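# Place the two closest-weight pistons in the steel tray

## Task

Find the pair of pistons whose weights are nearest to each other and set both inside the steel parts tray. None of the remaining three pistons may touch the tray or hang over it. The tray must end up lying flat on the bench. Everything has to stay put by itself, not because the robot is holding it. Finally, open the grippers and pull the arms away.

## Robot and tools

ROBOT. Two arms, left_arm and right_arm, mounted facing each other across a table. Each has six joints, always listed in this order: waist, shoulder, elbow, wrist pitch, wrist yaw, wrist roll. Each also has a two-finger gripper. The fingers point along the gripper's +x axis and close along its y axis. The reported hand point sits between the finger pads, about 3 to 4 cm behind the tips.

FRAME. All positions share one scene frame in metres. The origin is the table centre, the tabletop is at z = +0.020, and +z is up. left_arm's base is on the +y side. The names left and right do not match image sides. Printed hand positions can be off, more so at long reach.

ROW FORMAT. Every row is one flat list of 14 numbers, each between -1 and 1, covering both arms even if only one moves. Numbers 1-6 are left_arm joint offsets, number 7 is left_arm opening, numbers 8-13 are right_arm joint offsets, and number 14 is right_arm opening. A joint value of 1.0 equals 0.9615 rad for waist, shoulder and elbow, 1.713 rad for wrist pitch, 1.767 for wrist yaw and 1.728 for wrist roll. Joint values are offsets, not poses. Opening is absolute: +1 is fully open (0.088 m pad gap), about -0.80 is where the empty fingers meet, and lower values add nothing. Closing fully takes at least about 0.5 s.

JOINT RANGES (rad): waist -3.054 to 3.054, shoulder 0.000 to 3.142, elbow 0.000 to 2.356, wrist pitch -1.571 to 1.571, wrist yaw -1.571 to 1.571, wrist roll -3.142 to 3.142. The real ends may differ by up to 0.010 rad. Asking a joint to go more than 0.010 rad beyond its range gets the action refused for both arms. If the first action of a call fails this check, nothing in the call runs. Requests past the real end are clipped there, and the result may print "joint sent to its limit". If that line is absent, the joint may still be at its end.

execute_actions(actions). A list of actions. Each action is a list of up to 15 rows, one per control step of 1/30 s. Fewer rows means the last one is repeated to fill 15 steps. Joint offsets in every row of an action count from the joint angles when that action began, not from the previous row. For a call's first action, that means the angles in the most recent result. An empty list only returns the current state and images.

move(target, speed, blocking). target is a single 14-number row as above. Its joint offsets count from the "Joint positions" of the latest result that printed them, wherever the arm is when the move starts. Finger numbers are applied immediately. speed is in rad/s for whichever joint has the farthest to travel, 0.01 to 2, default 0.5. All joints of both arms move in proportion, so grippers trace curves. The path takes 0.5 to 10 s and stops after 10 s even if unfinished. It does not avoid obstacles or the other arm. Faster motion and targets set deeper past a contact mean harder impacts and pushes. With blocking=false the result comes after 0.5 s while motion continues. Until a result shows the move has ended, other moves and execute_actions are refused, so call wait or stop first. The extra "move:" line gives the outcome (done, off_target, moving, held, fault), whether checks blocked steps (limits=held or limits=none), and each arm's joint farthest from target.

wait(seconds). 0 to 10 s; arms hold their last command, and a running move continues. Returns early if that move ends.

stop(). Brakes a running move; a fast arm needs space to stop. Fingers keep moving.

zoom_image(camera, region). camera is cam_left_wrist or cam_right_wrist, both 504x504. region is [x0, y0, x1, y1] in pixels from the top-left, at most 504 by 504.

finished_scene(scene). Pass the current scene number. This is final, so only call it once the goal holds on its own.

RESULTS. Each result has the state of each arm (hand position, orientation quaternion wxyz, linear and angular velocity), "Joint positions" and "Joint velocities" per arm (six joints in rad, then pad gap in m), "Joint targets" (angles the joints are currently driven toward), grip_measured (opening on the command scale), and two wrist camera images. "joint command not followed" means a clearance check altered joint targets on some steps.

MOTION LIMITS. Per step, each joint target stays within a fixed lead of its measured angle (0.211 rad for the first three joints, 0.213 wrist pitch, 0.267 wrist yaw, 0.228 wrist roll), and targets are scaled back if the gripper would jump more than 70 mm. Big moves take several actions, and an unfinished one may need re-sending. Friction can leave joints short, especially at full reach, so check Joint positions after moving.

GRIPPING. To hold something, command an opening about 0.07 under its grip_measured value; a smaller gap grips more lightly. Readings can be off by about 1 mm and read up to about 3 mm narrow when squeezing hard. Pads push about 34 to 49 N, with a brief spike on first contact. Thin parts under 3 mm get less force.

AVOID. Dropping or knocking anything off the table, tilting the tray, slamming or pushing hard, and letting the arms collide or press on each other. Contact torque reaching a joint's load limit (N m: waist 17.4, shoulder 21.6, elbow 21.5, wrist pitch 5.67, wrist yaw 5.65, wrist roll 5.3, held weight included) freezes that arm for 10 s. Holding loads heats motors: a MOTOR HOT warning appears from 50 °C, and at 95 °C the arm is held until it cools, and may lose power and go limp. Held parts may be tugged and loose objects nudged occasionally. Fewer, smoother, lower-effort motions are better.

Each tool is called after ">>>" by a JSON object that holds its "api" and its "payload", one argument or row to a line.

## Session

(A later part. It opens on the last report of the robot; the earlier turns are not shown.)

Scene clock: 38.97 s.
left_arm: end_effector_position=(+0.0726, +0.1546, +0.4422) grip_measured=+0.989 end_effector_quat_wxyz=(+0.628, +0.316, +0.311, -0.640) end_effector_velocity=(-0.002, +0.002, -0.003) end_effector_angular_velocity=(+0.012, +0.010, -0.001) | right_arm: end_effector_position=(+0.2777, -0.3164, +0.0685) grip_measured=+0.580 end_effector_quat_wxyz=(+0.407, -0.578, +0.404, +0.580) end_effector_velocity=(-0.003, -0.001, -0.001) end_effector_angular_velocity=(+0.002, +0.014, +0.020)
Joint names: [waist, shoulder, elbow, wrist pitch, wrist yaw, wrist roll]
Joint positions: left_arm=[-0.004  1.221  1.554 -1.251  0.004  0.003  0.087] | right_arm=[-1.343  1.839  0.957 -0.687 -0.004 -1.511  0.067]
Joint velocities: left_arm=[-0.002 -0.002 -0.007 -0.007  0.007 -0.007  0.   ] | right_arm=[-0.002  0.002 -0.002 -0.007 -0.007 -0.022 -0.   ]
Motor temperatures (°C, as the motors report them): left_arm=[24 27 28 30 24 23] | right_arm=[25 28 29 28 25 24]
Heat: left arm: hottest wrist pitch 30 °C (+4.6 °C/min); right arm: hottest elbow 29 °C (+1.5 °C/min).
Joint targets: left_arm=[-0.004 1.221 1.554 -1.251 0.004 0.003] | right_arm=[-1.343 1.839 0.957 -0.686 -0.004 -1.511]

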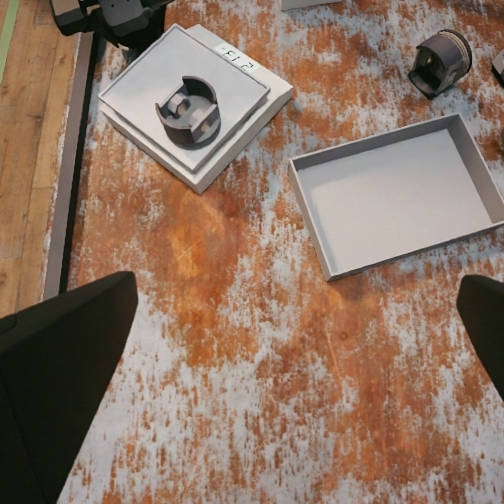

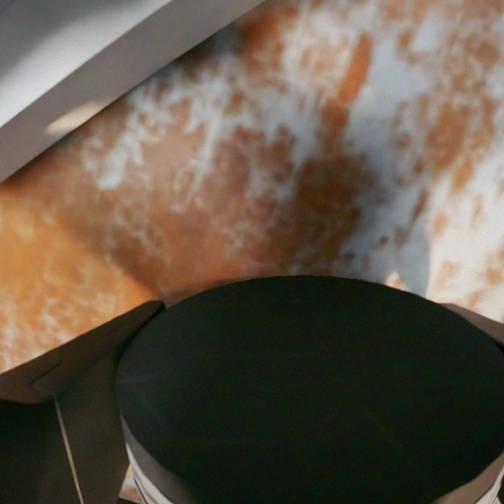

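>>> {"api": "move", "payload": {
  "target": [-0.3,0.15,0.22,0,0,0,1, 0.03,-0.182,0.255,-0.232,0,0.2,0.5],
  "speed": 0.7
}}

Scene clock: 41.87 s.
left_arm: end_effector_position=(-0.0149, +0.1319, +0.4731) grip_measured=+0.989 end_effector_quat_wxyz=(+0.539, +0.335, +0.247, -0.733) end_effector_velocity=(+0.001, +0.003, -0.005) end_effector_angular_velocity=(+0.028, +0.001, +0.019) | right_arm: end_effector_position=(+0.2752, -0.3095, +0.1654) grip_measured=+0.580 end_effector_quat_wxyz=(+0.493, -0.507, +0.491, +0.509) end_effector_velocity=(-0.004, -0.004, -0.001) end_effector_angular_velocity=(-0.018, +0.021, +0.005)
Joint names: [waist, shoulder, elbow, wrist pitch, wrist yaw, wrist roll]
Joint positions: left_arm=[-0.289  1.359  1.752 -1.251  0.004  0.003  0.087] | right_arm=[-1.318  1.679  1.19  -1.082 -0.004 -1.168  0.067]
Joint velocities: left_arm=[-0.002  0.002 -0.002 -0.022 -0.007 -0.022 -0.   ] | right_arm=[-0.002  0.002 -0.002 -0.022  0.007 -0.007  0.   ]
Motor temperatures (°C, as the motors report them): left_arm=[24 27 29 30 24 23] | right_arm=[25 28 29 28 25 24]
Heat: left arm: hottest wrist pitch 30 °C (+4.3 °C/min); right arm: hottest elbow 29 °C (+1.4 °C/min).
Joint targets: left_arm=[-0.292 1.365 1.765 -1.251 0.004 0.003] | right_arm=[-1.314 1.664 1.202 -1.085 -0.004 -1.165]
move: off_target (left_arm, right_arm); limits=none; left_arm: farthest joint: the elbow, 0.014 radians from its target (0.212 radians at the start); right_arm: farthest joint: the shoulder, 0.015 radians from its target (0.175 radians at the start)

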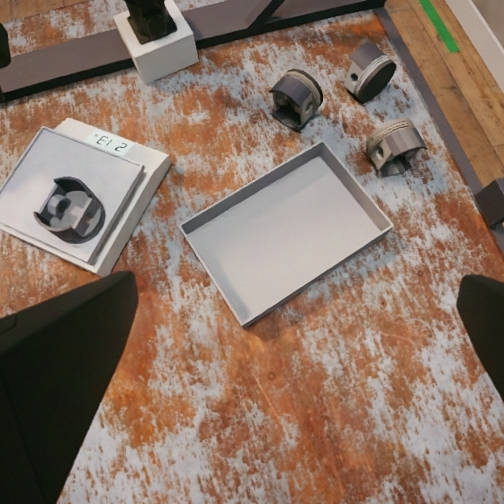

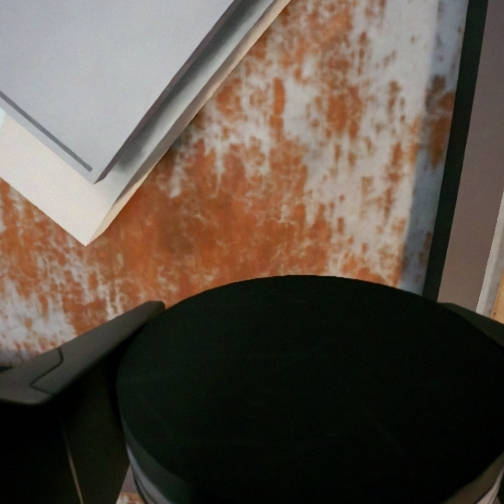

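>>> {"api": "move", "payload": {
  "target": [0,0,0,0,0,0,1, 0.44,0.313,0.355,-0.024,0,0.66,0.5],
  "speed": 1.1
}}

Scene clock: 44.10 s.
left_arm: end_effector_position=(-0.0151, +0.1319, +0.4730) grip_measured=+0.989 end_effector_quat_wxyz=(+0.538, +0.335, +0.247, -0.733) end_effector_velocity=(+0.000, -0.002, -0.001) end_effector_angular_velocity=(-0.006, -0.011, +0.013) | right_arm: end_effector_position=(+0.2520, -0.1545, +0.1563) grip_measured=+0.580 end_effector_quat_wxyz=(+0.639, -0.301, +0.639, +0.304) end_effector_velocity=(-0.005, -0.003, +0.000) end_effector_angular_velocity=(-0.012, +0.020, +0.010)
Joint names: [waist, shoulder, elbow, wrist pitch, wrist yaw, wrist roll]
Joint positions: left_arm=[-0.289  1.359  1.752 -1.251  0.004  0.003  0.087] | right_arm=[-0.899  1.968  1.52  -1.12  -0.004 -0.031  0.067]
Joint velocities: left_arm=[-0.007  0.002 -0.002  0.007 -0.022 -0.007 -0.   ] | right_arm=[ 0.002 -0.002 -0.002 -0.022 -0.007 -0.007 -0.   ]
Motor temperatures (°C, as the motors report them): left_arm=[24 27 29 30 24 23] | right_arm=[25 28 30 28 25 24]
Heat: left arm: hottest wrist pitch 30 °C (+4.1 °C/min); right arm: hottest elbow 30 °C (+2.7 °C/min).
Joint targets: left_arm=[-0.289 1.359 1.752 -1.251 0.004 0.003] | right_arm=[-0.895 1.980 1.532 -1.123 -0.004 -0.028]
move: off_target (right_arm); limits=none; left_arm: farthest joint: the waist, 0.000 radians from its target (0.000 radians at the start); right_arm: farthest joint: the shoulder, 0.012 radians from its target (0.301 radians at the start)

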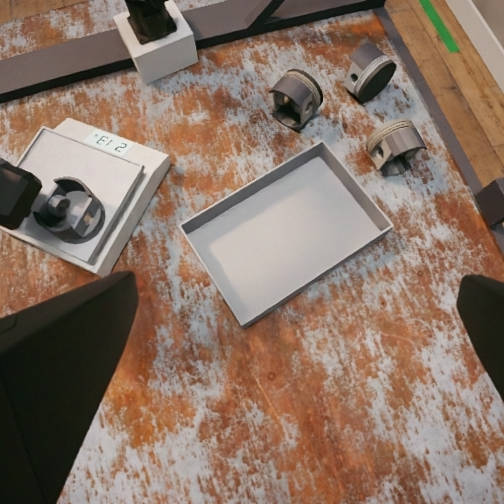

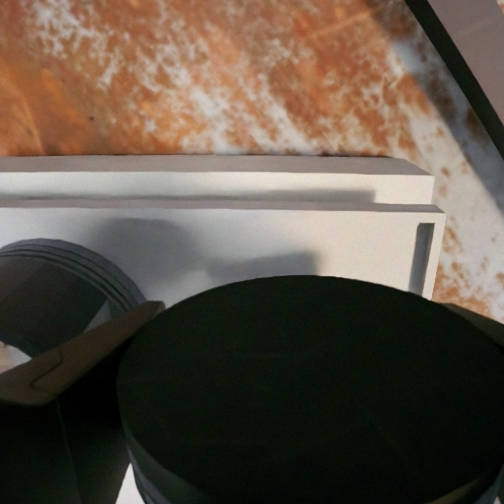

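>>> {"api": "move", "payload": {
  "target": [0,0,0,0,0,0,1, -0.027,0.031,-0.074,0.049,0,-0.013,0.5],
  "speed": 0.12
}}

Scene clock: 45.73 s.
left_arm: end_effector_position=(-0.0151, +0.1319, +0.4730) grip_measured=+0.989 end_effector_quat_wxyz=(+0.538, +0.335, +0.247, -0.733) end_effector_velocity=(+0.004, -0.001, -0.003) end_effector_angular_velocity=(+0.008, -0.015, +0.022) | right_arm: end_effector_position=(+0.2575, -0.1604, +0.1346) grip_measured=+0.580 end_effector_quat_wxyz=(+0.640, -0.300, +0.639, +0.304) end_effector_velocity=(-0.003, -0.003, -0.001) end_effector_angular_velocity=(-0.004, +0.014, -0.010)
Joint names: [waist, shoulder, elbow, wrist pitch, wrist yaw, wrist roll]
Joint positions: left_arm=[-0.289  1.359  1.752 -1.251  0.004  0.003  0.087] | right_arm=[-0.92   1.985  1.456 -1.039 -0.004 -0.051  0.067]
Joint velocities: left_arm=[ 0.002  0.002 -0.002 -0.007 -0.022 -0.007  0.   ] | right_arm=[-0.002 -0.002 -0.007 -0.007 -0.007  0.007 -0.   ]
Motor temperatures (°C, as the motors report them): left_arm=[24 27 29 30 24 23] | right_arm=[25 29 30 28 25 24]
Heat: left arm: hottest wrist pitch 30 °C (+3.9 °C/min); right arm: hottest elbow 30 °C (+2.6 °C/min).
Joint targets: left_arm=[-0.289 1.359 1.752 -1.251 0.004 0.003] | right_arm=[-0.924 1.998 1.449 -1.037 -0.004 -0.054]
move: off_target (right_arm); limits=none; left_arm: farthest joint: the waist, 0.000 radians from its target (0.000 radians at the start); right_arm: farthest joint: the shoulder, 0.012 radians from its target (0.030 radians at the start)

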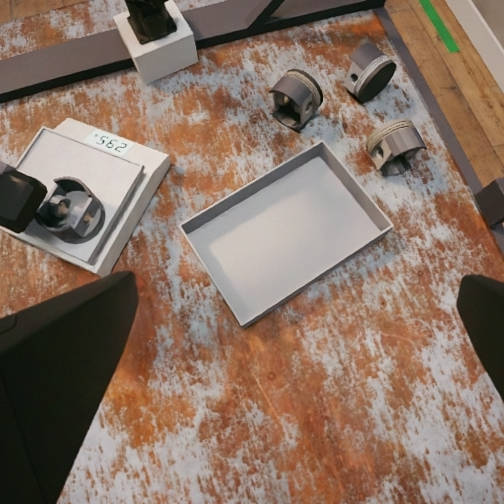

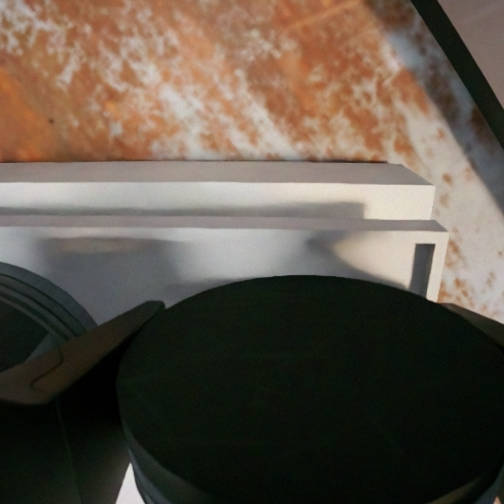

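Contact made. Open partially.

>>> {"api": "execute_actions", "payload": {
  "actions": [
    [[0,0,0,0,0,0,1,0,0,0,0,0,0,0.58],[0,0,0,0,0,0,1,0,0,0,0,0,0,0.63],[0,0,0,0,0,0,1,0,0,0,0,0,0,0.68],[0,0,0,0,0,0,1,0,0,0,0,0,0,0.73],[0,0,0,0,0,0,1,0,0,0,0,0,0,0.78],[0,0,0,0,0,0,1,0,0,0,0,0,0,0.82]]
  ]
}}

>>> {"api": "move", "payload": {
  "target": [0,0,0,0,0,0,1, 0,-0.075,0.21,-0.15,0,0,0.82],
  "speed": 0.6
}}

>>> {"api": "zoom_image", "payload": {
  "camera": "cam_left_wrist",
  "region": [60, 115, 160, 175]
}}

Scene clock: 46.73 s.
left_arm: end_effector_position=(-0.0151, +0.1319, +0.4730) grip_measured=+0.989 end_effector_quat_wxyz=(+0.538, +0.335, +0.247, -0.733) end_effector_velocity=(+0.001, +0.002, +0.001) end_effector_angular_velocity=(+0.002, -0.001, +0.008) | right_arm: end_effector_position=(+0.2575, -0.1603, +0.1346) grip_measured=+0.809 end_effector_quat_wxyz=(+0.640, -0.300, +0.639, +0.304) end_effector_velocity=(-0.000, -0.001, +0.001) end_effector_angular_velocity=(-0.007, -0.004, +0.024)
Joint names: [waist, shoulder, elbow, wrist pitch, wrist yaw, wrist roll]
Joint positions: left_arm=[-0.289  1.359  1.752 -1.251  0.004  0.003  0.087] | right_arm=[-0.92   1.985  1.456 -1.038 -0.004 -0.051  0.079]
Joint velocities: left_arm=[-0.002 -0.002  0.002 -0.007 -0.007 -0.007 -0.   ] | right_arm=[ 0.002 -0.002  0.002 -0.007  0.007 -0.022  0.004]
Motor temperatures (°C, as the motors report them): left_arm=[24 27 29 30 24 23] | right_arm=[25 29 30 28 25 24]
Heat: left arm: hottest wrist pitch 30 °C (+3.9 °C/min); right arm: hottest elbow 30 °C (+2.6 °C/min).
Joint targets: left_arm=[-0.289 1.359 1.752 -1.251 0.004 0.003] | right_arm=[-0.920 1.985 1.456 -1.039 -0.004 -0.051]

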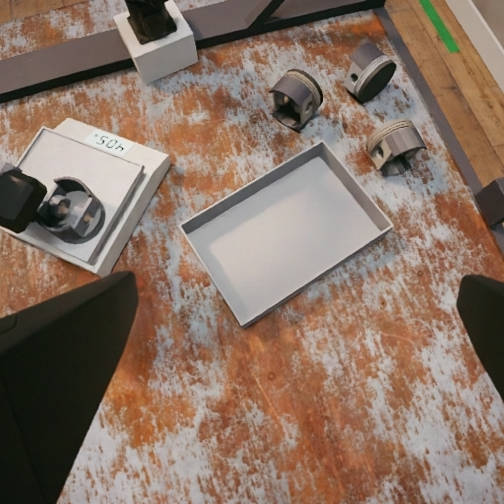

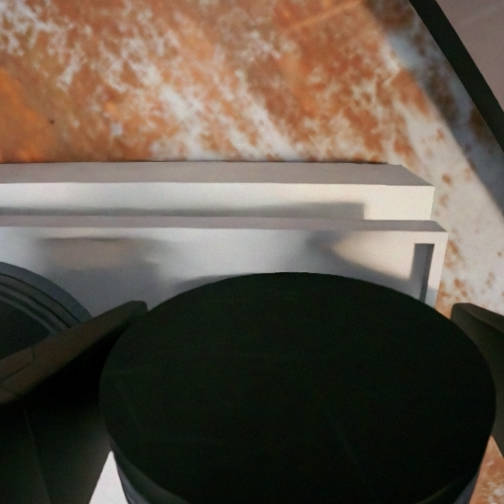

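Scene clock: 47.83 s.
left_arm: end_effector_position=(-0.0151, +0.1319, +0.4730) grip_measured=+0.989 end_effector_quat_wxyz=(+0.538, +0.335, +0.247, -0.733) end_effector_velocity=(+0.000, +0.004, -0.003) end_effector_angular_velocity=(+0.018, -0.016, -0.008) | right_arm: end_effector_position=(+0.2544, -0.1637, +0.2051) grip_measured=+0.818 end_effector_quat_wxyz=(+0.641, -0.300, +0.638, +0.304) end_effector_velocity=(-0.002, -0.001, +0.000) end_effector_angular_velocity=(-0.000, +0.010, +0.005)
Joint names: [waist, shoulder, elbow, wrist pitch, wrist yaw, wrist roll]
Joint positions: left_arm=[-0.289  1.359  1.752 -1.251  0.004  0.003  0.087] | right_arm=[-0.92   1.921  1.65  -1.293 -0.004 -0.051  0.079]
Joint velocities: left_arm=[-0.007 -0.002 -0.002 -0.022 -0.007  0.007 -0.   ] | right_arm=[-0.002 -0.002 -0.002 -0.007 -0.007 -0.007 -0.   ]
Motor temperatures (°C, as the motors report them): left_arm=[24 27 29 30 24 23] | right_arm=[25 29 30 28 25 24]
Heat: left arm: hottest wrist pitch 30 °C (+3.8 °C/min); right arm: hottest elbow 30 °C (+2.5 °C/min).
Joint targets: left_arm=[-0.289 1.359 1.752 -1.251 0.004 0.003] | right_arm=[-0.920 1.913 1.658 -1.296 -0.004 -0.051]
move: done; limits=none; left_arm: farthest joint: the waist, 0.000 radians from its target (0.000 radians at the start); right_arm: farthest joint: the shoulder, 0.008 radians from its target (0.073 radians at the start)

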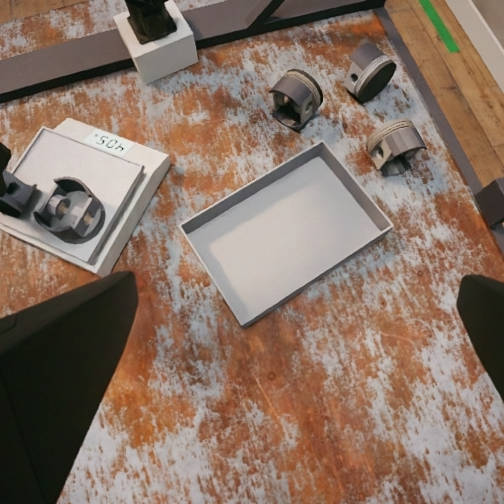

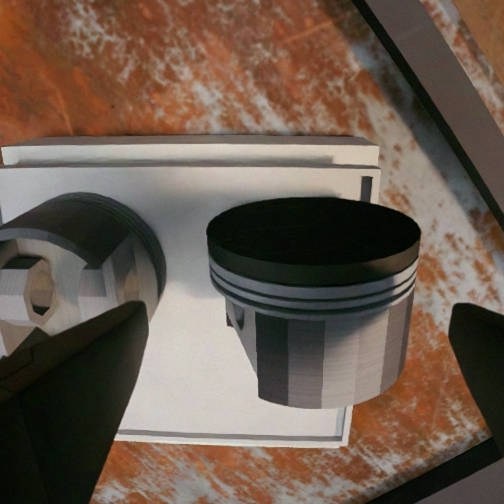

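Region (60, 115, 160, 175) of cam_left_wrist's 504x504 image, scaled by 5.040, with more detail than that image has; it fills the top 302 rows of this view, and the rest is white.

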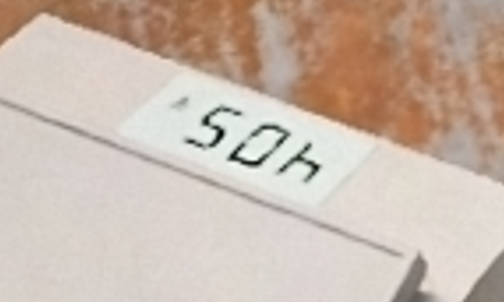

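>>> {"api": "move", "payload": {
  "target": [0,0,0,0,0,0,1, 1.0,-0.357,-0.441,0.044,0,-0.5,1],
  "speed": 1.2
}}

>>> {"api": "move", "payload": {
  "target": [0,0,0,0,0,0,1, 0.59,0.05,-0.267,0.169,0,-0.33,1],
  "speed": 1.0
}}

Scene clock: 50.47 s.
left_arm: end_effector_position=(-0.0151, +0.1319, +0.4730) grip_measured=+0.989 end_effector_quat_wxyz=(+0.538, +0.335, +0.247, -0.733) end_effector_velocity=(+0.002, -0.001, +0.001) end_effector_angular_velocity=(-0.007, +0.001, +0.013) | right_arm: end_effector_position=(-0.0507, -0.1649, +0.2006) grip_measured=+1.000 end_effector_quat_wxyz=(+0.154, -0.689, +0.155, +0.691) end_effector_velocity=(+0.004, -0.003, -0.002) end_effector_angular_velocity=(-0.015, -0.011, +0.000)
Joint names: [waist, shoulder, elbow, wrist pitch, wrist yaw, wrist roll]
Joint positions: left_arm=[-0.289  1.359  1.752 -1.251  0.004  0.003  0.087] | right_arm=[ 0.037  1.589  1.237 -1.22  -0.004 -0.911  0.088]
Joint velocities: left_arm=[ 0.002 -0.002 -0.002  0.007 -0.007 -0.007  0.   ] | right_arm=[-0.007  0.002 -0.007 -0.007  0.007 -0.007  0.   ]
Motor temperatures (°C, as the motors report them): left_arm=[24 27 29 30 24 23] | right_arm=[25 30 30 28 25 24]
Heat: left arm: hottest wrist pitch 30 °C (+3.6 °C/min); right arm: hottest shoulder 30 °C (+2.4 °C/min).
Joint targets: left_arm=[-0.289 1.359 1.752 -1.251 0.004 0.003] | right_arm=[0.041 1.578 1.227 -1.218 -0.004 -0.915]
move: off_target (right_arm); limits=none; left_arm: farthest joint: the waist, 0.000 radians from its target (0.000 radians at the start); right_arm: farthest joint: the shoulder, 0.011 radians from its target (0.344 radians at the start)

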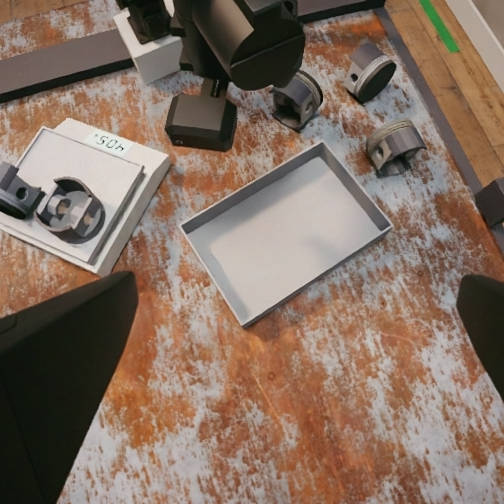

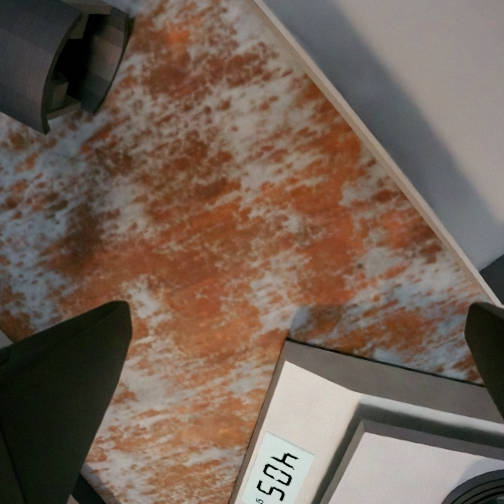

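Scene clock: 51.83 s.
left_arm: end_effector_position=(-0.0151, +0.1319, +0.4730) grip_measured=+0.989 end_effector_quat_wxyz=(+0.538, +0.335, +0.247, -0.733) end_effector_velocity=(-0.002, -0.000, +0.001) end_effector_angular_velocity=(-0.007, +0.003, -0.013) | right_arm: end_effector_position=(-0.1794, -0.2440, +0.1313) grip_measured=+1.000 end_effector_quat_wxyz=(+0.239, +0.664, +0.239, -0.667) end_effector_velocity=(-0.001, +0.000, +0.000) end_effector_angular_velocity=(+0.000, +0.010, +0.020)
Joint names: [waist, shoulder, elbow, wrist pitch, wrist yaw, wrist roll]
Joint positions: left_arm=[-0.289  1.359  1.752 -1.251  0.004  0.003  0.087] | right_arm=[ 0.601  1.625  0.989 -0.932 -0.004 -1.478  0.088]
Joint velocities: left_arm=[-0.002 -0.002 -0.002  0.007  0.007  0.007 -0.   ] | right_arm=[-0.002 -0.002 -0.002  0.007 -0.007 -0.022  0.   ]
Motor temperatures (°C, as the motors report them): left_arm=[24 27 29 30 24 23] | right_arm=[25 30 30 28 25 24]
Heat: left arm: hottest wrist pitch 30 °C (+3.5 °C/min); right arm: hottest shoulder 30 °C (+2.3 °C/min).
Joint targets: left_arm=[-0.289 1.359 1.752 -1.251 0.004 0.003] | right_arm=[0.605 1.637 0.980 -0.930 -0.004 -1.481]
move: off_target (right_arm); limits=none; left_arm: farthest joint: the waist, 0.000 radians from its target (0.000 radians at the start); right_arm: farthest joint: the shoulder, 0.012 radians from its target (0.048 radians at the start)

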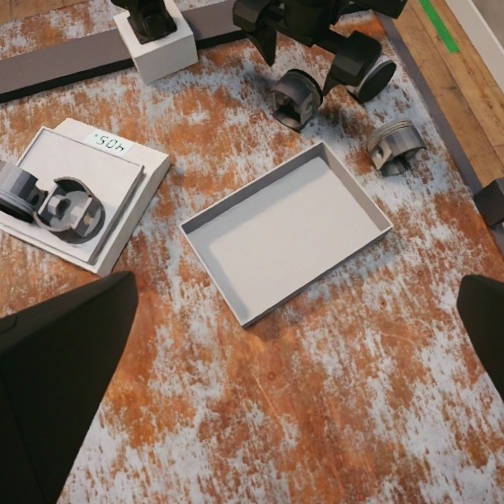

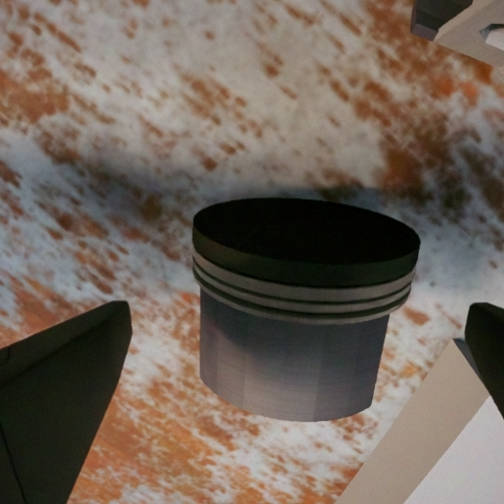

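>>> {"api": "move", "payload": {
  "target": [0,0,0,0,0,0,1, 0.029,0.166,-0.132,0.155,0,0.062,1],
  "speed": 0.4
}}

>>> {"api": "execute_actions", "payload": {
  "actions": [
    [[0,0,0,0,0,0,1,0,0,0,0,0,0,0.92],[0,0,0,0,0,0,1,0,0,0,0,0,0,0.86],[0,0,0,0,0,0,1,0,0,0,0,0,0,0.8],[0,0,0,0,0,0,1,0,0,0,0,0,0,0.75],[0,0,0,0,0,0,1,0,0,0,0,0,0,0.71],[0,0,0,0,0,0,1,0,0,0,0,0,0,0.68],[0,0,0,0,0,0,1,0,0,0,0,0,0,0.65],[0,0,0,0,0,0,1,0,0,0,0,0,0,0.62],[0,0,0,0,0,0,1,0,0,0,0,0,0,0.59],[0,0,0,0,0,0,1,0,0,0,0,0,0,0.56],[0,0,0,0,0,0,1,0,0,0,0,0,0,0.53],[0,0,0,0,0,0,1,0,0,0,0,0,0,0.5]]
  ]
}}

Scene clock: 54.23 s.
left_arm: end_effector_position=(-0.0151, +0.1319, +0.4730) grip_measured=+0.989 end_effector_quat_wxyz=(+0.538, +0.335, +0.247, -0.733) end_effector_velocity=(+0.001, +0.003, +0.000) end_effector_angular_velocity=(+0.002, -0.001, +0.008) | right_arm: end_effector_position=(-0.1871, -0.2455, +0.0689) grip_measured=+1.000 end_effector_quat_wxyz=(+0.212, +0.673, +0.212, -0.676) end_effector_velocity=(+0.002, -0.002, -0.001) end_effector_angular_velocity=(-0.003, -0.014, +0.010)
Joint names: [waist, shoulder, elbow, wrist pitch, wrist yaw, wrist roll]
Joint positions: left_arm=[-0.289  1.359  1.752 -1.251  0.004  0.003  0.087] | right_arm=[ 0.625  1.771  0.871 -0.669 -0.004 -1.374  0.088]
Joint velocities: left_arm=[-0.002 -0.007 -0.002 -0.007 -0.007 -0.007 -0.   ] | right_arm=[ 0.002  0.002 -0.002 -0.007  0.007 -0.007  0.   ]
Motor temperatures (°C, as the motors report them): left_arm=[24 27 29 31 24 23] | right_arm=[25 29 30 28 25 24]
Heat: left arm: hottest wrist pitch 31 °C (+4.4 °C/min); right arm: hottest elbow 30 °C (+2.2 °C/min).
Joint targets: left_arm=[-0.289 1.359 1.752 -1.251 0.004 0.003] | right_arm=[0.628 1.784 0.862 -0.667 -0.004 -1.371]
move: off_target (right_arm); limits=none; left_arm: farthest joint: the waist, 0.000 radians from its target (0.000 radians at the start); right_arm: farthest joint: the shoulder, 0.014 radians from its target (0.160 radians at the start)

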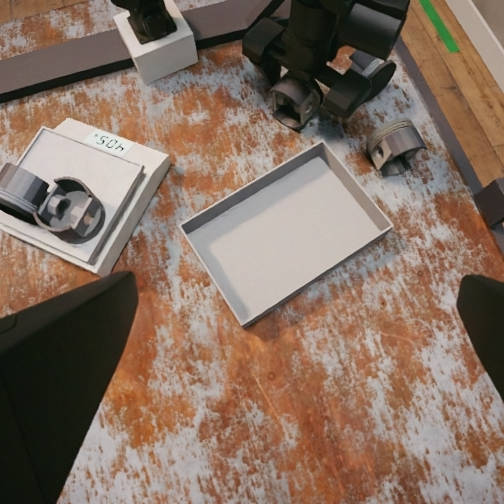

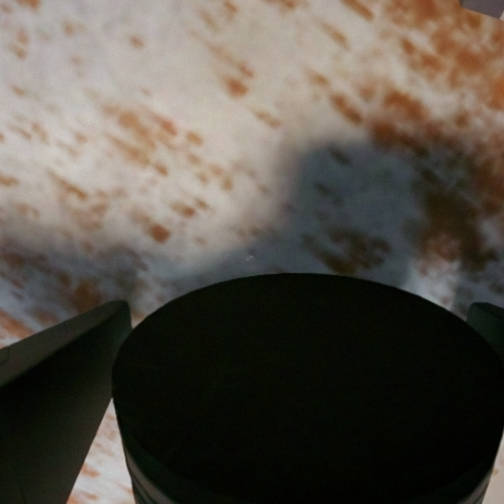

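Scene clock: 54.73 s.
left_arm: end_effector_position=(-0.0151, +0.1319, +0.4730) grip_measured=+0.989 end_effector_quat_wxyz=(+0.538, +0.335, +0.247, -0.733) end_effector_velocity=(+0.000, +0.004, -0.003) end_effector_angular_velocity=(+0.024, +0.002, +0.014) | right_arm: end_effector_position=(-0.1871, -0.2455, +0.0689) grip_measured=+0.584 end_effector_quat_wxyz=(+0.213, +0.673, +0.212, -0.676) end_effector_velocity=(-0.002, +0.001, -0.001) end_effector_angular_velocity=(-0.004, +0.007, +0.020)
Joint names: [waist, shoulder, elbow, wrist pitch, wrist yaw, wrist roll]
Joint positions: left_arm=[-0.289  1.359  1.752 -1.251  0.004  0.003  0.087] | right_arm=[ 0.625  1.771  0.871 -0.669 -0.004 -1.374  0.068]
Joint velocities: left_arm=[-0.007 -0.002 -0.002 -0.022 -0.007 -0.022 -0.   ] | right_arm=[-0.002  0.007  0.002  0.007 -0.007 -0.022 -0.   ]
Motor temperatures (°C, as the motors report them): left_arm=[24 27 29 31 24 23] | right_arm=[25 29 30 28 25 24]
Heat: left arm: hottest wrist pitch 31 °C (+4.4 °C/min); right arm: hottest elbow 30 °C (+2.2 °C/min).
Joint targets: left_arm=[-0.289 1.359 1.752 -1.251 0.004 0.003] | right_arm=[0.625 1.771 0.871 -0.669 -0.004 -1.374]

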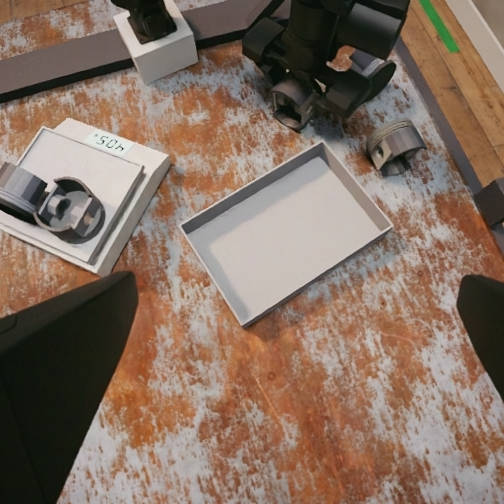

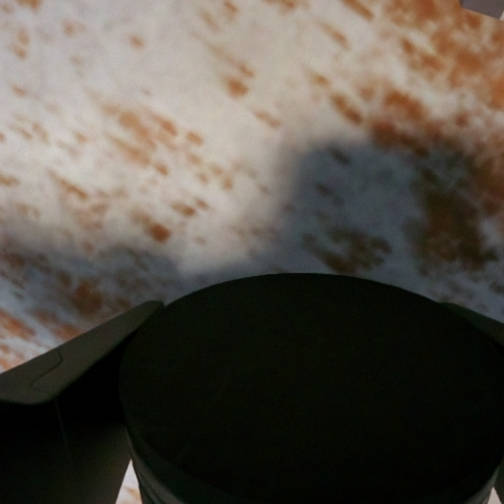

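>>> {"api": "move", "payload": {
  "target": [0,0,0,0,0,0,1, -0.613,-0.461,0.122,-0.315,0,0.5,0.5],
  "speed": 0.9
}}

Scene clock: 59.03 s.
left_arm: end_effector_position=(-0.0151, +0.1319, +0.4730) grip_measured=+0.989 end_effector_quat_wxyz=(+0.538, +0.335, +0.247, -0.733) end_effector_velocity=(+0.001, +0.002, -0.001) end_effector_angular_velocity=(+0.004, -0.012, -0.003) | right_arm: end_effector_position=(-0.0369, -0.2287, +0.1906) grip_measured=+0.585 end_effector_quat_wxyz=(+0.286, -0.645, +0.288, +0.647) end_effector_velocity=(-0.000, -0.002, +0.001) end_effector_angular_velocity=(-0.004, +0.007, +0.005)
Joint names: [waist, shoulder, elbow, wrist pitch, wrist yaw, wrist roll]
Joint positions: left_arm=[-0.289  1.359  1.752 -1.251  0.004  0.003  0.087] | right_arm=[ 0.039  1.34   0.976 -1.206 -0.004 -0.514  0.068]
Joint velocities: left_arm=[-0.002 -0.002 -0.002 -0.007 -0.007  0.007  0.   ] | right_arm=[-0.002 -0.007 -0.002 -0.007 -0.007 -0.007  0.   ]
Motor temperatures (°C, as the motors report them): left_arm=[24 28 29 31 24 23] | right_arm=[25 30 30 28 25 24]
Heat: left arm: hottest wrist pitch 31 °C (+4.1 °C/min); right arm: hottest shoulder 30 °C (+2.0 °C/min).
Joint targets: left_arm=[-0.289 1.359 1.752 -1.251 0.004 0.003] | right_arm=[0.035 1.328 0.988 -1.209 -0.004 -0.510]
move: off_target (right_arm); limits=none; left_arm: farthest joint: the waist, 0.000 radians from its target (0.000 radians at the start); right_arm: farthest joint: the elbow, 0.013 radians from its target (0.118 radians at the start)

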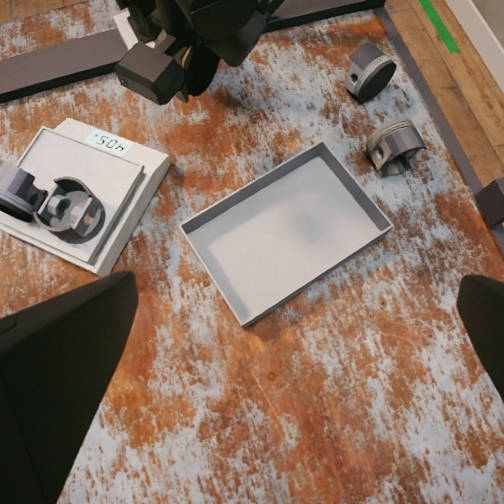

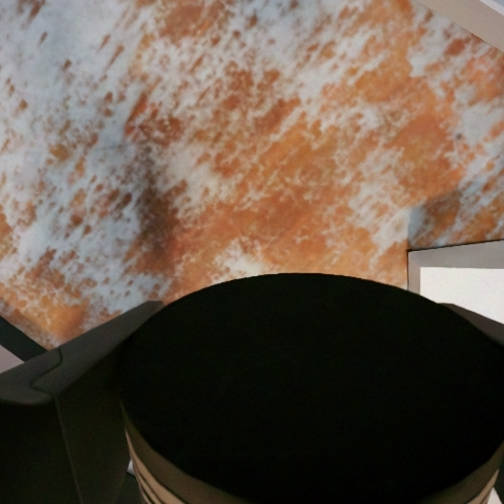

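>>> {"api": "move", "payload": {
  "target": [0,0,0,0,0,0,1, -1.0,0.386,0.219,0.096,0,0.27,0.5],
  "speed": 1.0
}}

Scene clock: 60.97 s.
left_arm: end_effector_position=(-0.0151, +0.1319, +0.4730) grip_measured=+0.989 end_effector_quat_wxyz=(+0.538, +0.335, +0.247, -0.733) end_effector_velocity=(+0.001, +0.002, -0.001) end_effector_angular_velocity=(+0.007, -0.003, +0.008) | right_arm: end_effector_position=(+0.2084, -0.2134, +0.1553) grip_measured=+0.585 end_effector_quat_wxyz=(+0.639, -0.301, +0.639, +0.304) end_effector_velocity=(-0.002, -0.002, -0.001) end_effector_angular_velocity=(-0.004, +0.014, +0.005)
Joint names: [waist, shoulder, elbow, wrist pitch, wrist yaw, wrist roll]
Joint positions: left_arm=[-0.289  1.359  1.752 -1.251  0.004  0.003  0.087] | right_arm=[-0.918  1.701  1.174 -1.043 -0.004 -0.05   0.068]
Joint velocities: left_arm=[-0.002 -0.002 -0.002 -0.007 -0.007 -0.007 -0.   ] | right_arm=[-0.002  0.002 -0.002 -0.007 -0.007 -0.007  0.   ]
Motor temperatures (°C, as the motors report them): left_arm=[24 28 29 31 24 23] | right_arm=[25 29 30 28 25 24]
Heat: left arm: hottest wrist pitch 31 °C (+4.0 °C/min); right arm: hottest elbow 30 °C (+2.0 °C/min).
Joint targets: left_arm=[-0.289 1.359 1.752 -1.251 0.004 0.003] | right_arm=[-0.922 1.711 1.186 -1.042 -0.004 -0.047]
move: off_target (right_arm); limits=none; left_arm: farthest joint: the waist, 0.000 radians from its target (0.000 radians at the start); right_arm: farthest joint: the elbow, 0.012 radians from its target (0.211 radians at the start)

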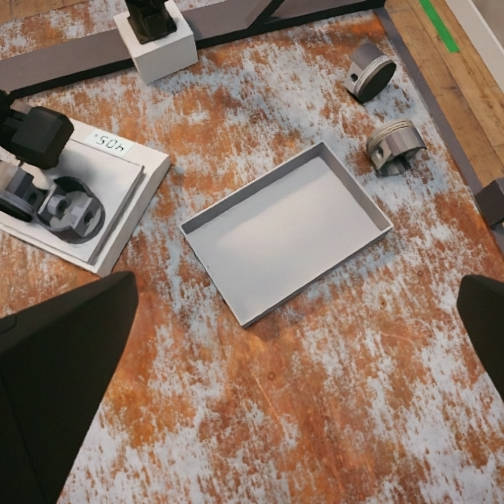

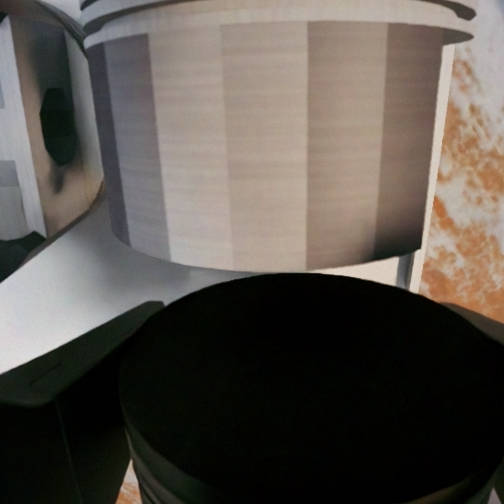

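>>> {"api": "move", "payload": {
  "target": [0,0,0,0,0,0,1, 0,0.040,-0.075,0.054,0,0,0.5],
  "speed": 0.13
}}

Scene clock: 62.47 s.
left_arm: end_effector_position=(-0.0151, +0.1319, +0.4730) grip_measured=+0.989 end_effector_quat_wxyz=(+0.538, +0.335, +0.247, -0.733) end_effector_velocity=(+0.002, +0.001, -0.001) end_effector_angular_velocity=(+0.004, -0.012, +0.002) | right_arm: end_effector_position=(+0.2078, -0.2143, +0.1323) grip_measured=+0.585 end_effector_quat_wxyz=(+0.638, -0.301, +0.640, +0.303) end_effector_velocity=(-0.003, +0.000, +0.001) end_effector_angular_velocity=(+0.013, +0.018, -0.010)
Joint names: [waist, shoulder, elbow, wrist pitch, wrist yaw, wrist roll]
Joint positions: left_arm=[-0.289  1.359  1.752 -1.251  0.004  0.003  0.087] | right_arm=[-0.919  1.729  1.11  -0.954 -0.004 -0.05   0.068]
Joint velocities: left_arm=[ 0.002 -0.002 -0.002 -0.007 -0.007  0.007 -0.   ] | right_arm=[-0.002 -0.007 -0.002 -0.007 -0.022  0.007 -0.   ]
Motor temperatures (°C, as the motors report them): left_arm=[24 28 29 31 24 23] | right_arm=[25 29 30 28 25 24]
Heat: left arm: hottest wrist pitch 31 °C (+4.0 °C/min); right arm: hottest elbow 30 °C (+2.0 °C/min).
Joint targets: left_arm=[-0.289 1.359 1.752 -1.251 0.004 0.003] | right_arm=[-0.919 1.740 1.102 -0.951 -0.004 -0.050]
move: off_target (right_arm); limits=none; left_arm: farthest joint: the waist, 0.000 radians from its target (0.000 radians at the start); right_arm: farthest joint: the shoulder, 0.011 radians from its target (0.038 radians at the start)

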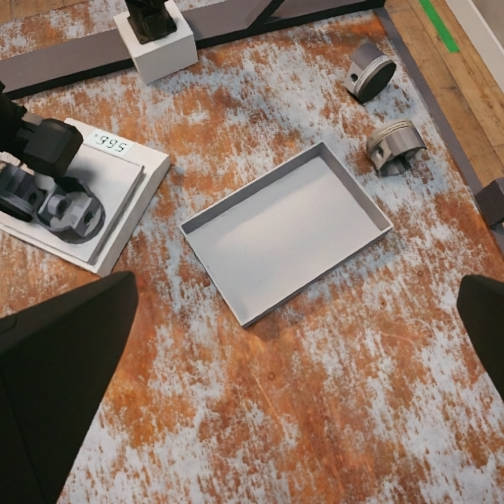

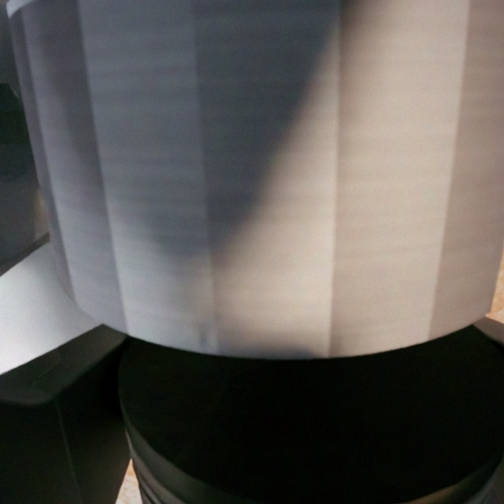

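>>> {"api": "execute_actions", "payload": {
  "actions": [
    [[0,0,0,0,0,0,1,0,0,0,0,0,0,0.58],[0,0,0,0,0,0,1,0,0,0,0,0,0,0.63],[0,0,0,0,0,0,1,0,0,0,0,0,0,0.68],[0,0,0,0,0,0,1,0,0,0,0,0,0,0.73],[0,0,0,0,0,0,1,0,0,0,0,0,0,0.78],[0,0,0,0,0,0,1,0,0,0,0,0,0,0.84],[0,0,0,0,0,0,1,0,0,0,0,0,0,0.9]]
  ]
}}

>>> {"api": "wait", "payload": {
  "seconds": 0.7
}}

>>> {"api": "zoom_image", "payload": {
  "camera": "cam_left_wrist",
  "region": [60, 115, 160, 175]
}}

Scene clock: 63.40 s.
left_arm: end_effector_position=(-0.0151, +0.1319, +0.4730) grip_measured=+0.989 end_effector_quat_wxyz=(+0.538, +0.335, +0.247, -0.733) end_effector_velocity=(+0.000, -0.001, -0.001) end_effector_angular_velocity=(-0.005, -0.009, -0.003) | right_arm: end_effector_position=(+0.2078, -0.2142, +0.1323) grip_measured=+0.884 end_effector_quat_wxyz=(+0.638, -0.301, +0.640, +0.303) end_effector_velocity=(-0.005, -0.003, +0.001) end_effector_angular_velocity=(-0.008, +0.017, +0.024)
Joint names: [waist, shoulder, elbow, wrist pitch, wrist yaw, wrist roll]
Joint positions: left_arm=[-0.289  1.359  1.752 -1.251  0.004  0.003  0.087] | right_arm=[-0.919  1.729  1.11  -0.954 -0.004 -0.05   0.082]
Joint velocities: left_arm=[-0.002 -0.002 -0.007  0.007 -0.007  0.007 -0.   ] | right_arm=[ 0.002 -0.007 -0.002 -0.022 -0.007 -0.022  0.006]
Motor temperatures (°C, as the motors report them): left_arm=[24 28 29 31 24 23] | right_arm=[25 29 30 28 25 24]
Heat: left arm: hottest wrist pitch 31 °C (+4.0 °C/min); right arm: hottest elbow 30 °C (+2.0 °C/min).
Joint targets: left_arm=[-0.289 1.359 1.752 -1.251 0.004 0.003] | right_arm=[-0.919 1.729 1.110 -0.954 -0.004 -0.050]

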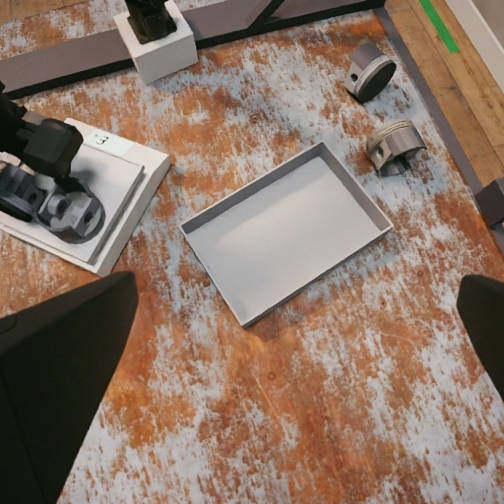

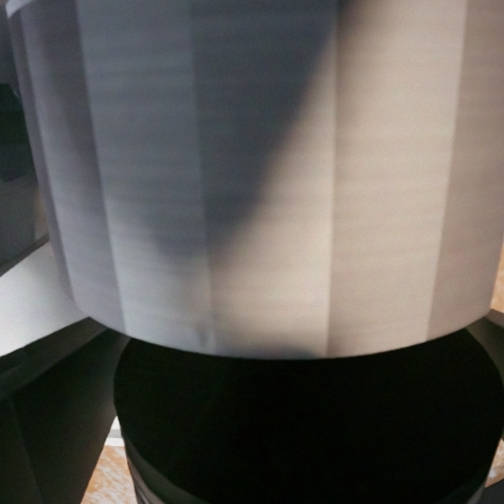

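Scene clock: 64.10 s.
left_arm: end_effector_position=(-0.0151, +0.1319, +0.4730) grip_measured=+0.989 end_effector_quat_wxyz=(+0.538, +0.335, +0.247, -0.733) end_effector_velocity=(+0.000, +0.002, -0.001) end_effector_angular_velocity=(+0.016, +0.026, +0.025) | right_arm: end_effector_position=(+0.2078, -0.2142, +0.1323) grip_measured=+0.898 end_effector_quat_wxyz=(+0.638, -0.301, +0.640, +0.303) end_effector_velocity=(+0.001, -0.002, +0.001) end_effector_angular_velocity=(-0.007, -0.004, +0.020)
Joint names: [waist, shoulder, elbow, wrist pitch, wrist yaw, wrist roll]
Joint positions: left_arm=[-0.289  1.359  1.752 -1.251  0.004  0.003  0.087] | right_arm=[-0.919  1.729  1.11  -0.954 -0.004 -0.05   0.083]
Joint velocities: left_arm=[ 0.002 -0.002 -0.002 -0.007  0.007 -0.037 -0.   ] | right_arm=[-0.002 -0.002  0.002 -0.007  0.007 -0.022 -0.   ]
Motor temperatures (°C, as the motors report them): left_arm=[24 28 29 31 24 23] | right_arm=[25 29 30 28 25 24]
Heat: left arm: hottest wrist pitch 31 °C (+4.1 °C/min); right arm: hottest elbow 30 °C (+2.0 °C/min).
Joint targets: left_arm=[-0.289 1.359 1.752 -1.251 0.004 0.003] | right_arm=[-0.919 1.729 1.110 -0.954 -0.004 -0.050]
wait: 0.70 s; at rest by 0.20 s

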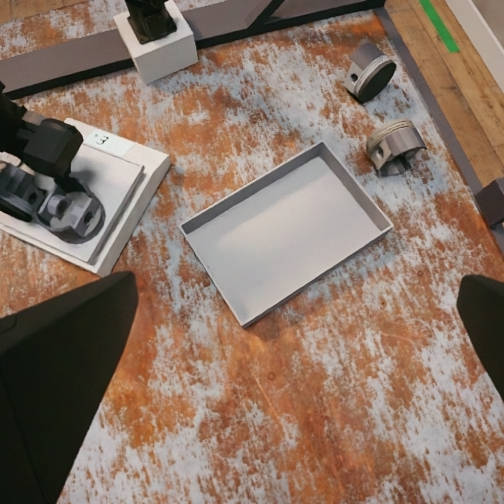

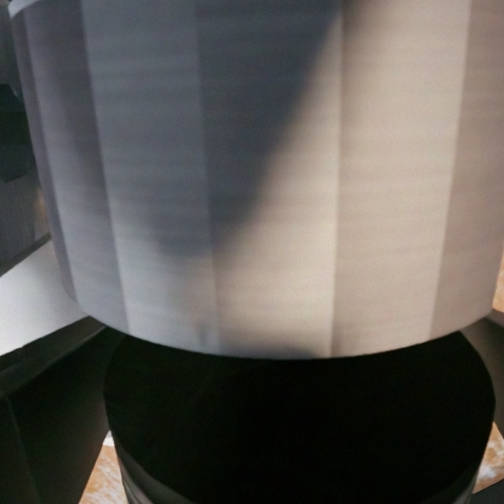

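Region (60, 115, 160, 175) of cam_left_wrist's 504x504 image, scaled by 5.040, with more detail than that image has; it fills the top 302 rows of this view, and the rest is white.

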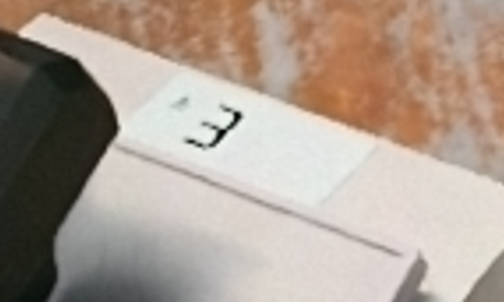

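>>> {"api": "move", "payload": {
  "target": [0,0,0,0,0,0,1, 0,-0.059,0.243,-0.159,0,0,0.9],
  "speed": 0.6
}}

>>> {"api": "move", "payload": {
  "target": [0,0,0,0,0,0,1, 0.275,0.197,0.213,-0.011,0,0.147,0.6],
  "speed": 0.6
}}

Scene clock: 65.97 s.
left_arm: end_effector_position=(-0.0151, +0.1319, +0.4730) grip_measured=+0.989 end_effector_quat_wxyz=(+0.538, +0.335, +0.247, -0.733) end_effector_velocity=(+0.001, +0.002, -0.001) end_effector_angular_velocity=(+0.007, -0.003, +0.008) | right_arm: end_effector_position=(+0.2110, -0.2107, +0.2010) grip_measured=+0.898 end_effector_quat_wxyz=(+0.639, -0.301, +0.639, +0.304) end_effector_velocity=(-0.001, -0.000, -0.000) end_effector_angular_velocity=(-0.000, +0.010, +0.005)
Joint names: [waist, shoulder, elbow, wrist pitch, wrist yaw, wrist roll]
Joint positions: left_arm=[-0.289  1.359  1.752 -1.251  0.004  0.003  0.087] | right_arm=[-0.919  1.68   1.336 -1.224 -0.004 -0.05   0.083]
Joint velocities: left_arm=[-0.002 -0.002 -0.002 -0.007 -0.007 -0.007  0.   ] | right_arm=[-0.002  0.002  0.002 -0.007 -0.007 -0.007  0.   ]
Motor temperatures (°C, as the motors report them): left_arm=[24 28 29 31 24 23] | right_arm=[25 30 30 28 25 24]
Heat: left arm: hottest wrist pitch 31 °C (+4.0 °C/min); right arm: hottest shoulder 30 °C (+1.0 °C/min).
Joint targets: left_arm=[-0.289 1.359 1.752 -1.251 0.004 0.003] | right_arm=[-0.919 1.672 1.344 -1.226 -0.004 -0.050]
move: done; limits=none; left_arm: farthest joint: the waist, 0.000 radians from its target (0.000 radians at the start); right_arm: farthest joint: the shoulder, 0.008 radians from its target (0.056 radians at the start)

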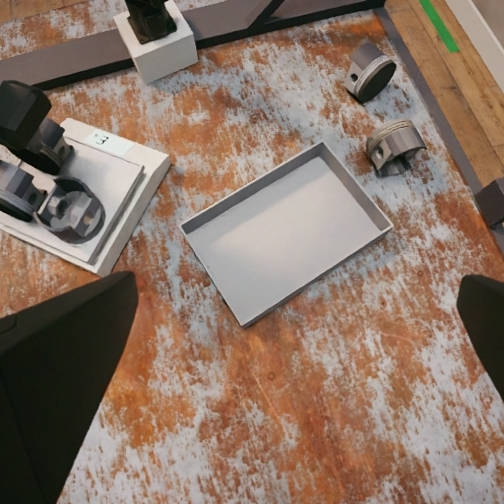

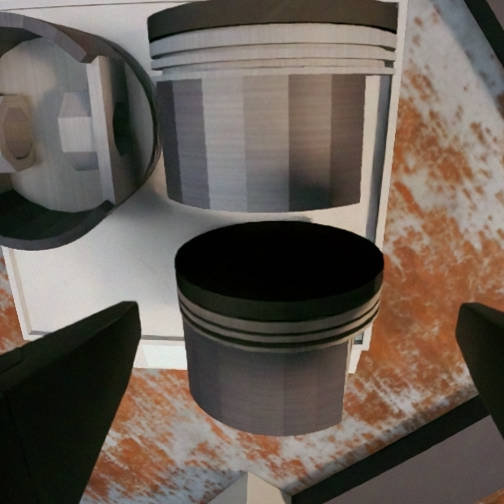

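Scene clock: 67.07 s.
left_arm: end_effector_position=(-0.0151, +0.1319, +0.4730) grip_measured=+0.989 end_effector_quat_wxyz=(+0.538, +0.335, +0.247, -0.733) end_effector_velocity=(+0.002, -0.001, -0.001) end_effector_angular_velocity=(-0.006, -0.011, +0.017) | right_arm: end_effector_position=(+0.1684, -0.1247, +0.1979) grip_measured=+0.602 end_effector_quat_wxyz=(+0.639, -0.303, +0.636, +0.308) end_effector_velocity=(-0.000, -0.001, -0.000) end_effector_angular_velocity=(-0.010, -0.003, -0.005)
Joint names: [waist, shoulder, elbow, wrist pitch, wrist yaw, wrist roll]
Joint positions: left_arm=[-0.289  1.359  1.752 -1.251  0.004  0.003  0.087] | right_arm=[-0.658  1.854  1.533 -1.241 -0.004  0.201  0.069]
Joint velocities: left_arm=[-0.002 -0.002 -0.007  0.007 -0.022 -0.007 -0.   ] | right_arm=[ 0.002  0.002  0.002 -0.007  0.007  0.007  0.   ]
Motor temperatures (°C, as the motors report them): left_arm=[24 28 29 31 24 23] | right_arm=[25 30 30 28 25 24]
Heat: left arm: hottest wrist pitch 31 °C (+4.1 °C/min); right arm: hottest shoulder 30 °C (+1.0 °C/min).
Joint targets: left_arm=[-0.289 1.359 1.752 -1.251 0.004 0.003] | right_arm=[-0.654 1.870 1.540 -1.243 -0.004 0.204]
move: off_target (right_arm); limits=none; left_arm: farthest joint: the waist, 0.000 radians from its target (0.000 radians at the start); right_arm: farthest joint: the shoulder, 0.016 radians from its target (0.189 radians at the start)

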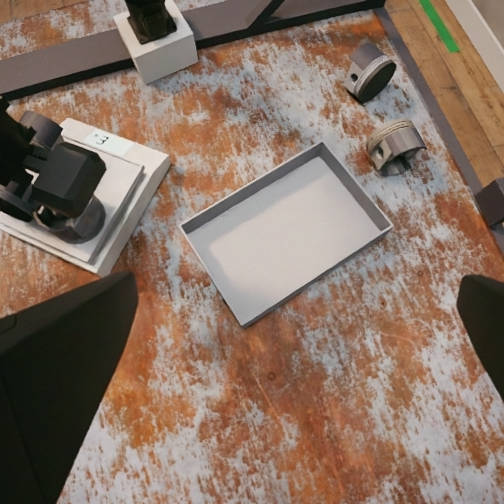

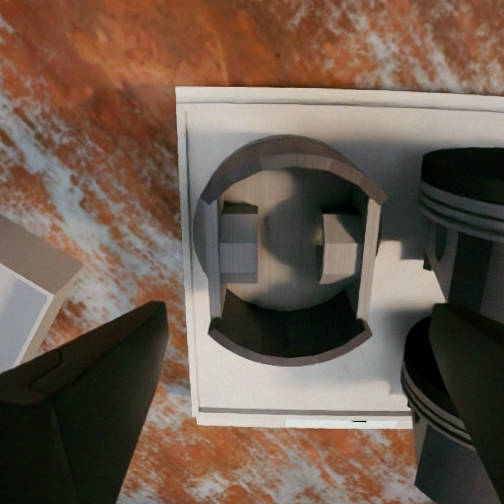

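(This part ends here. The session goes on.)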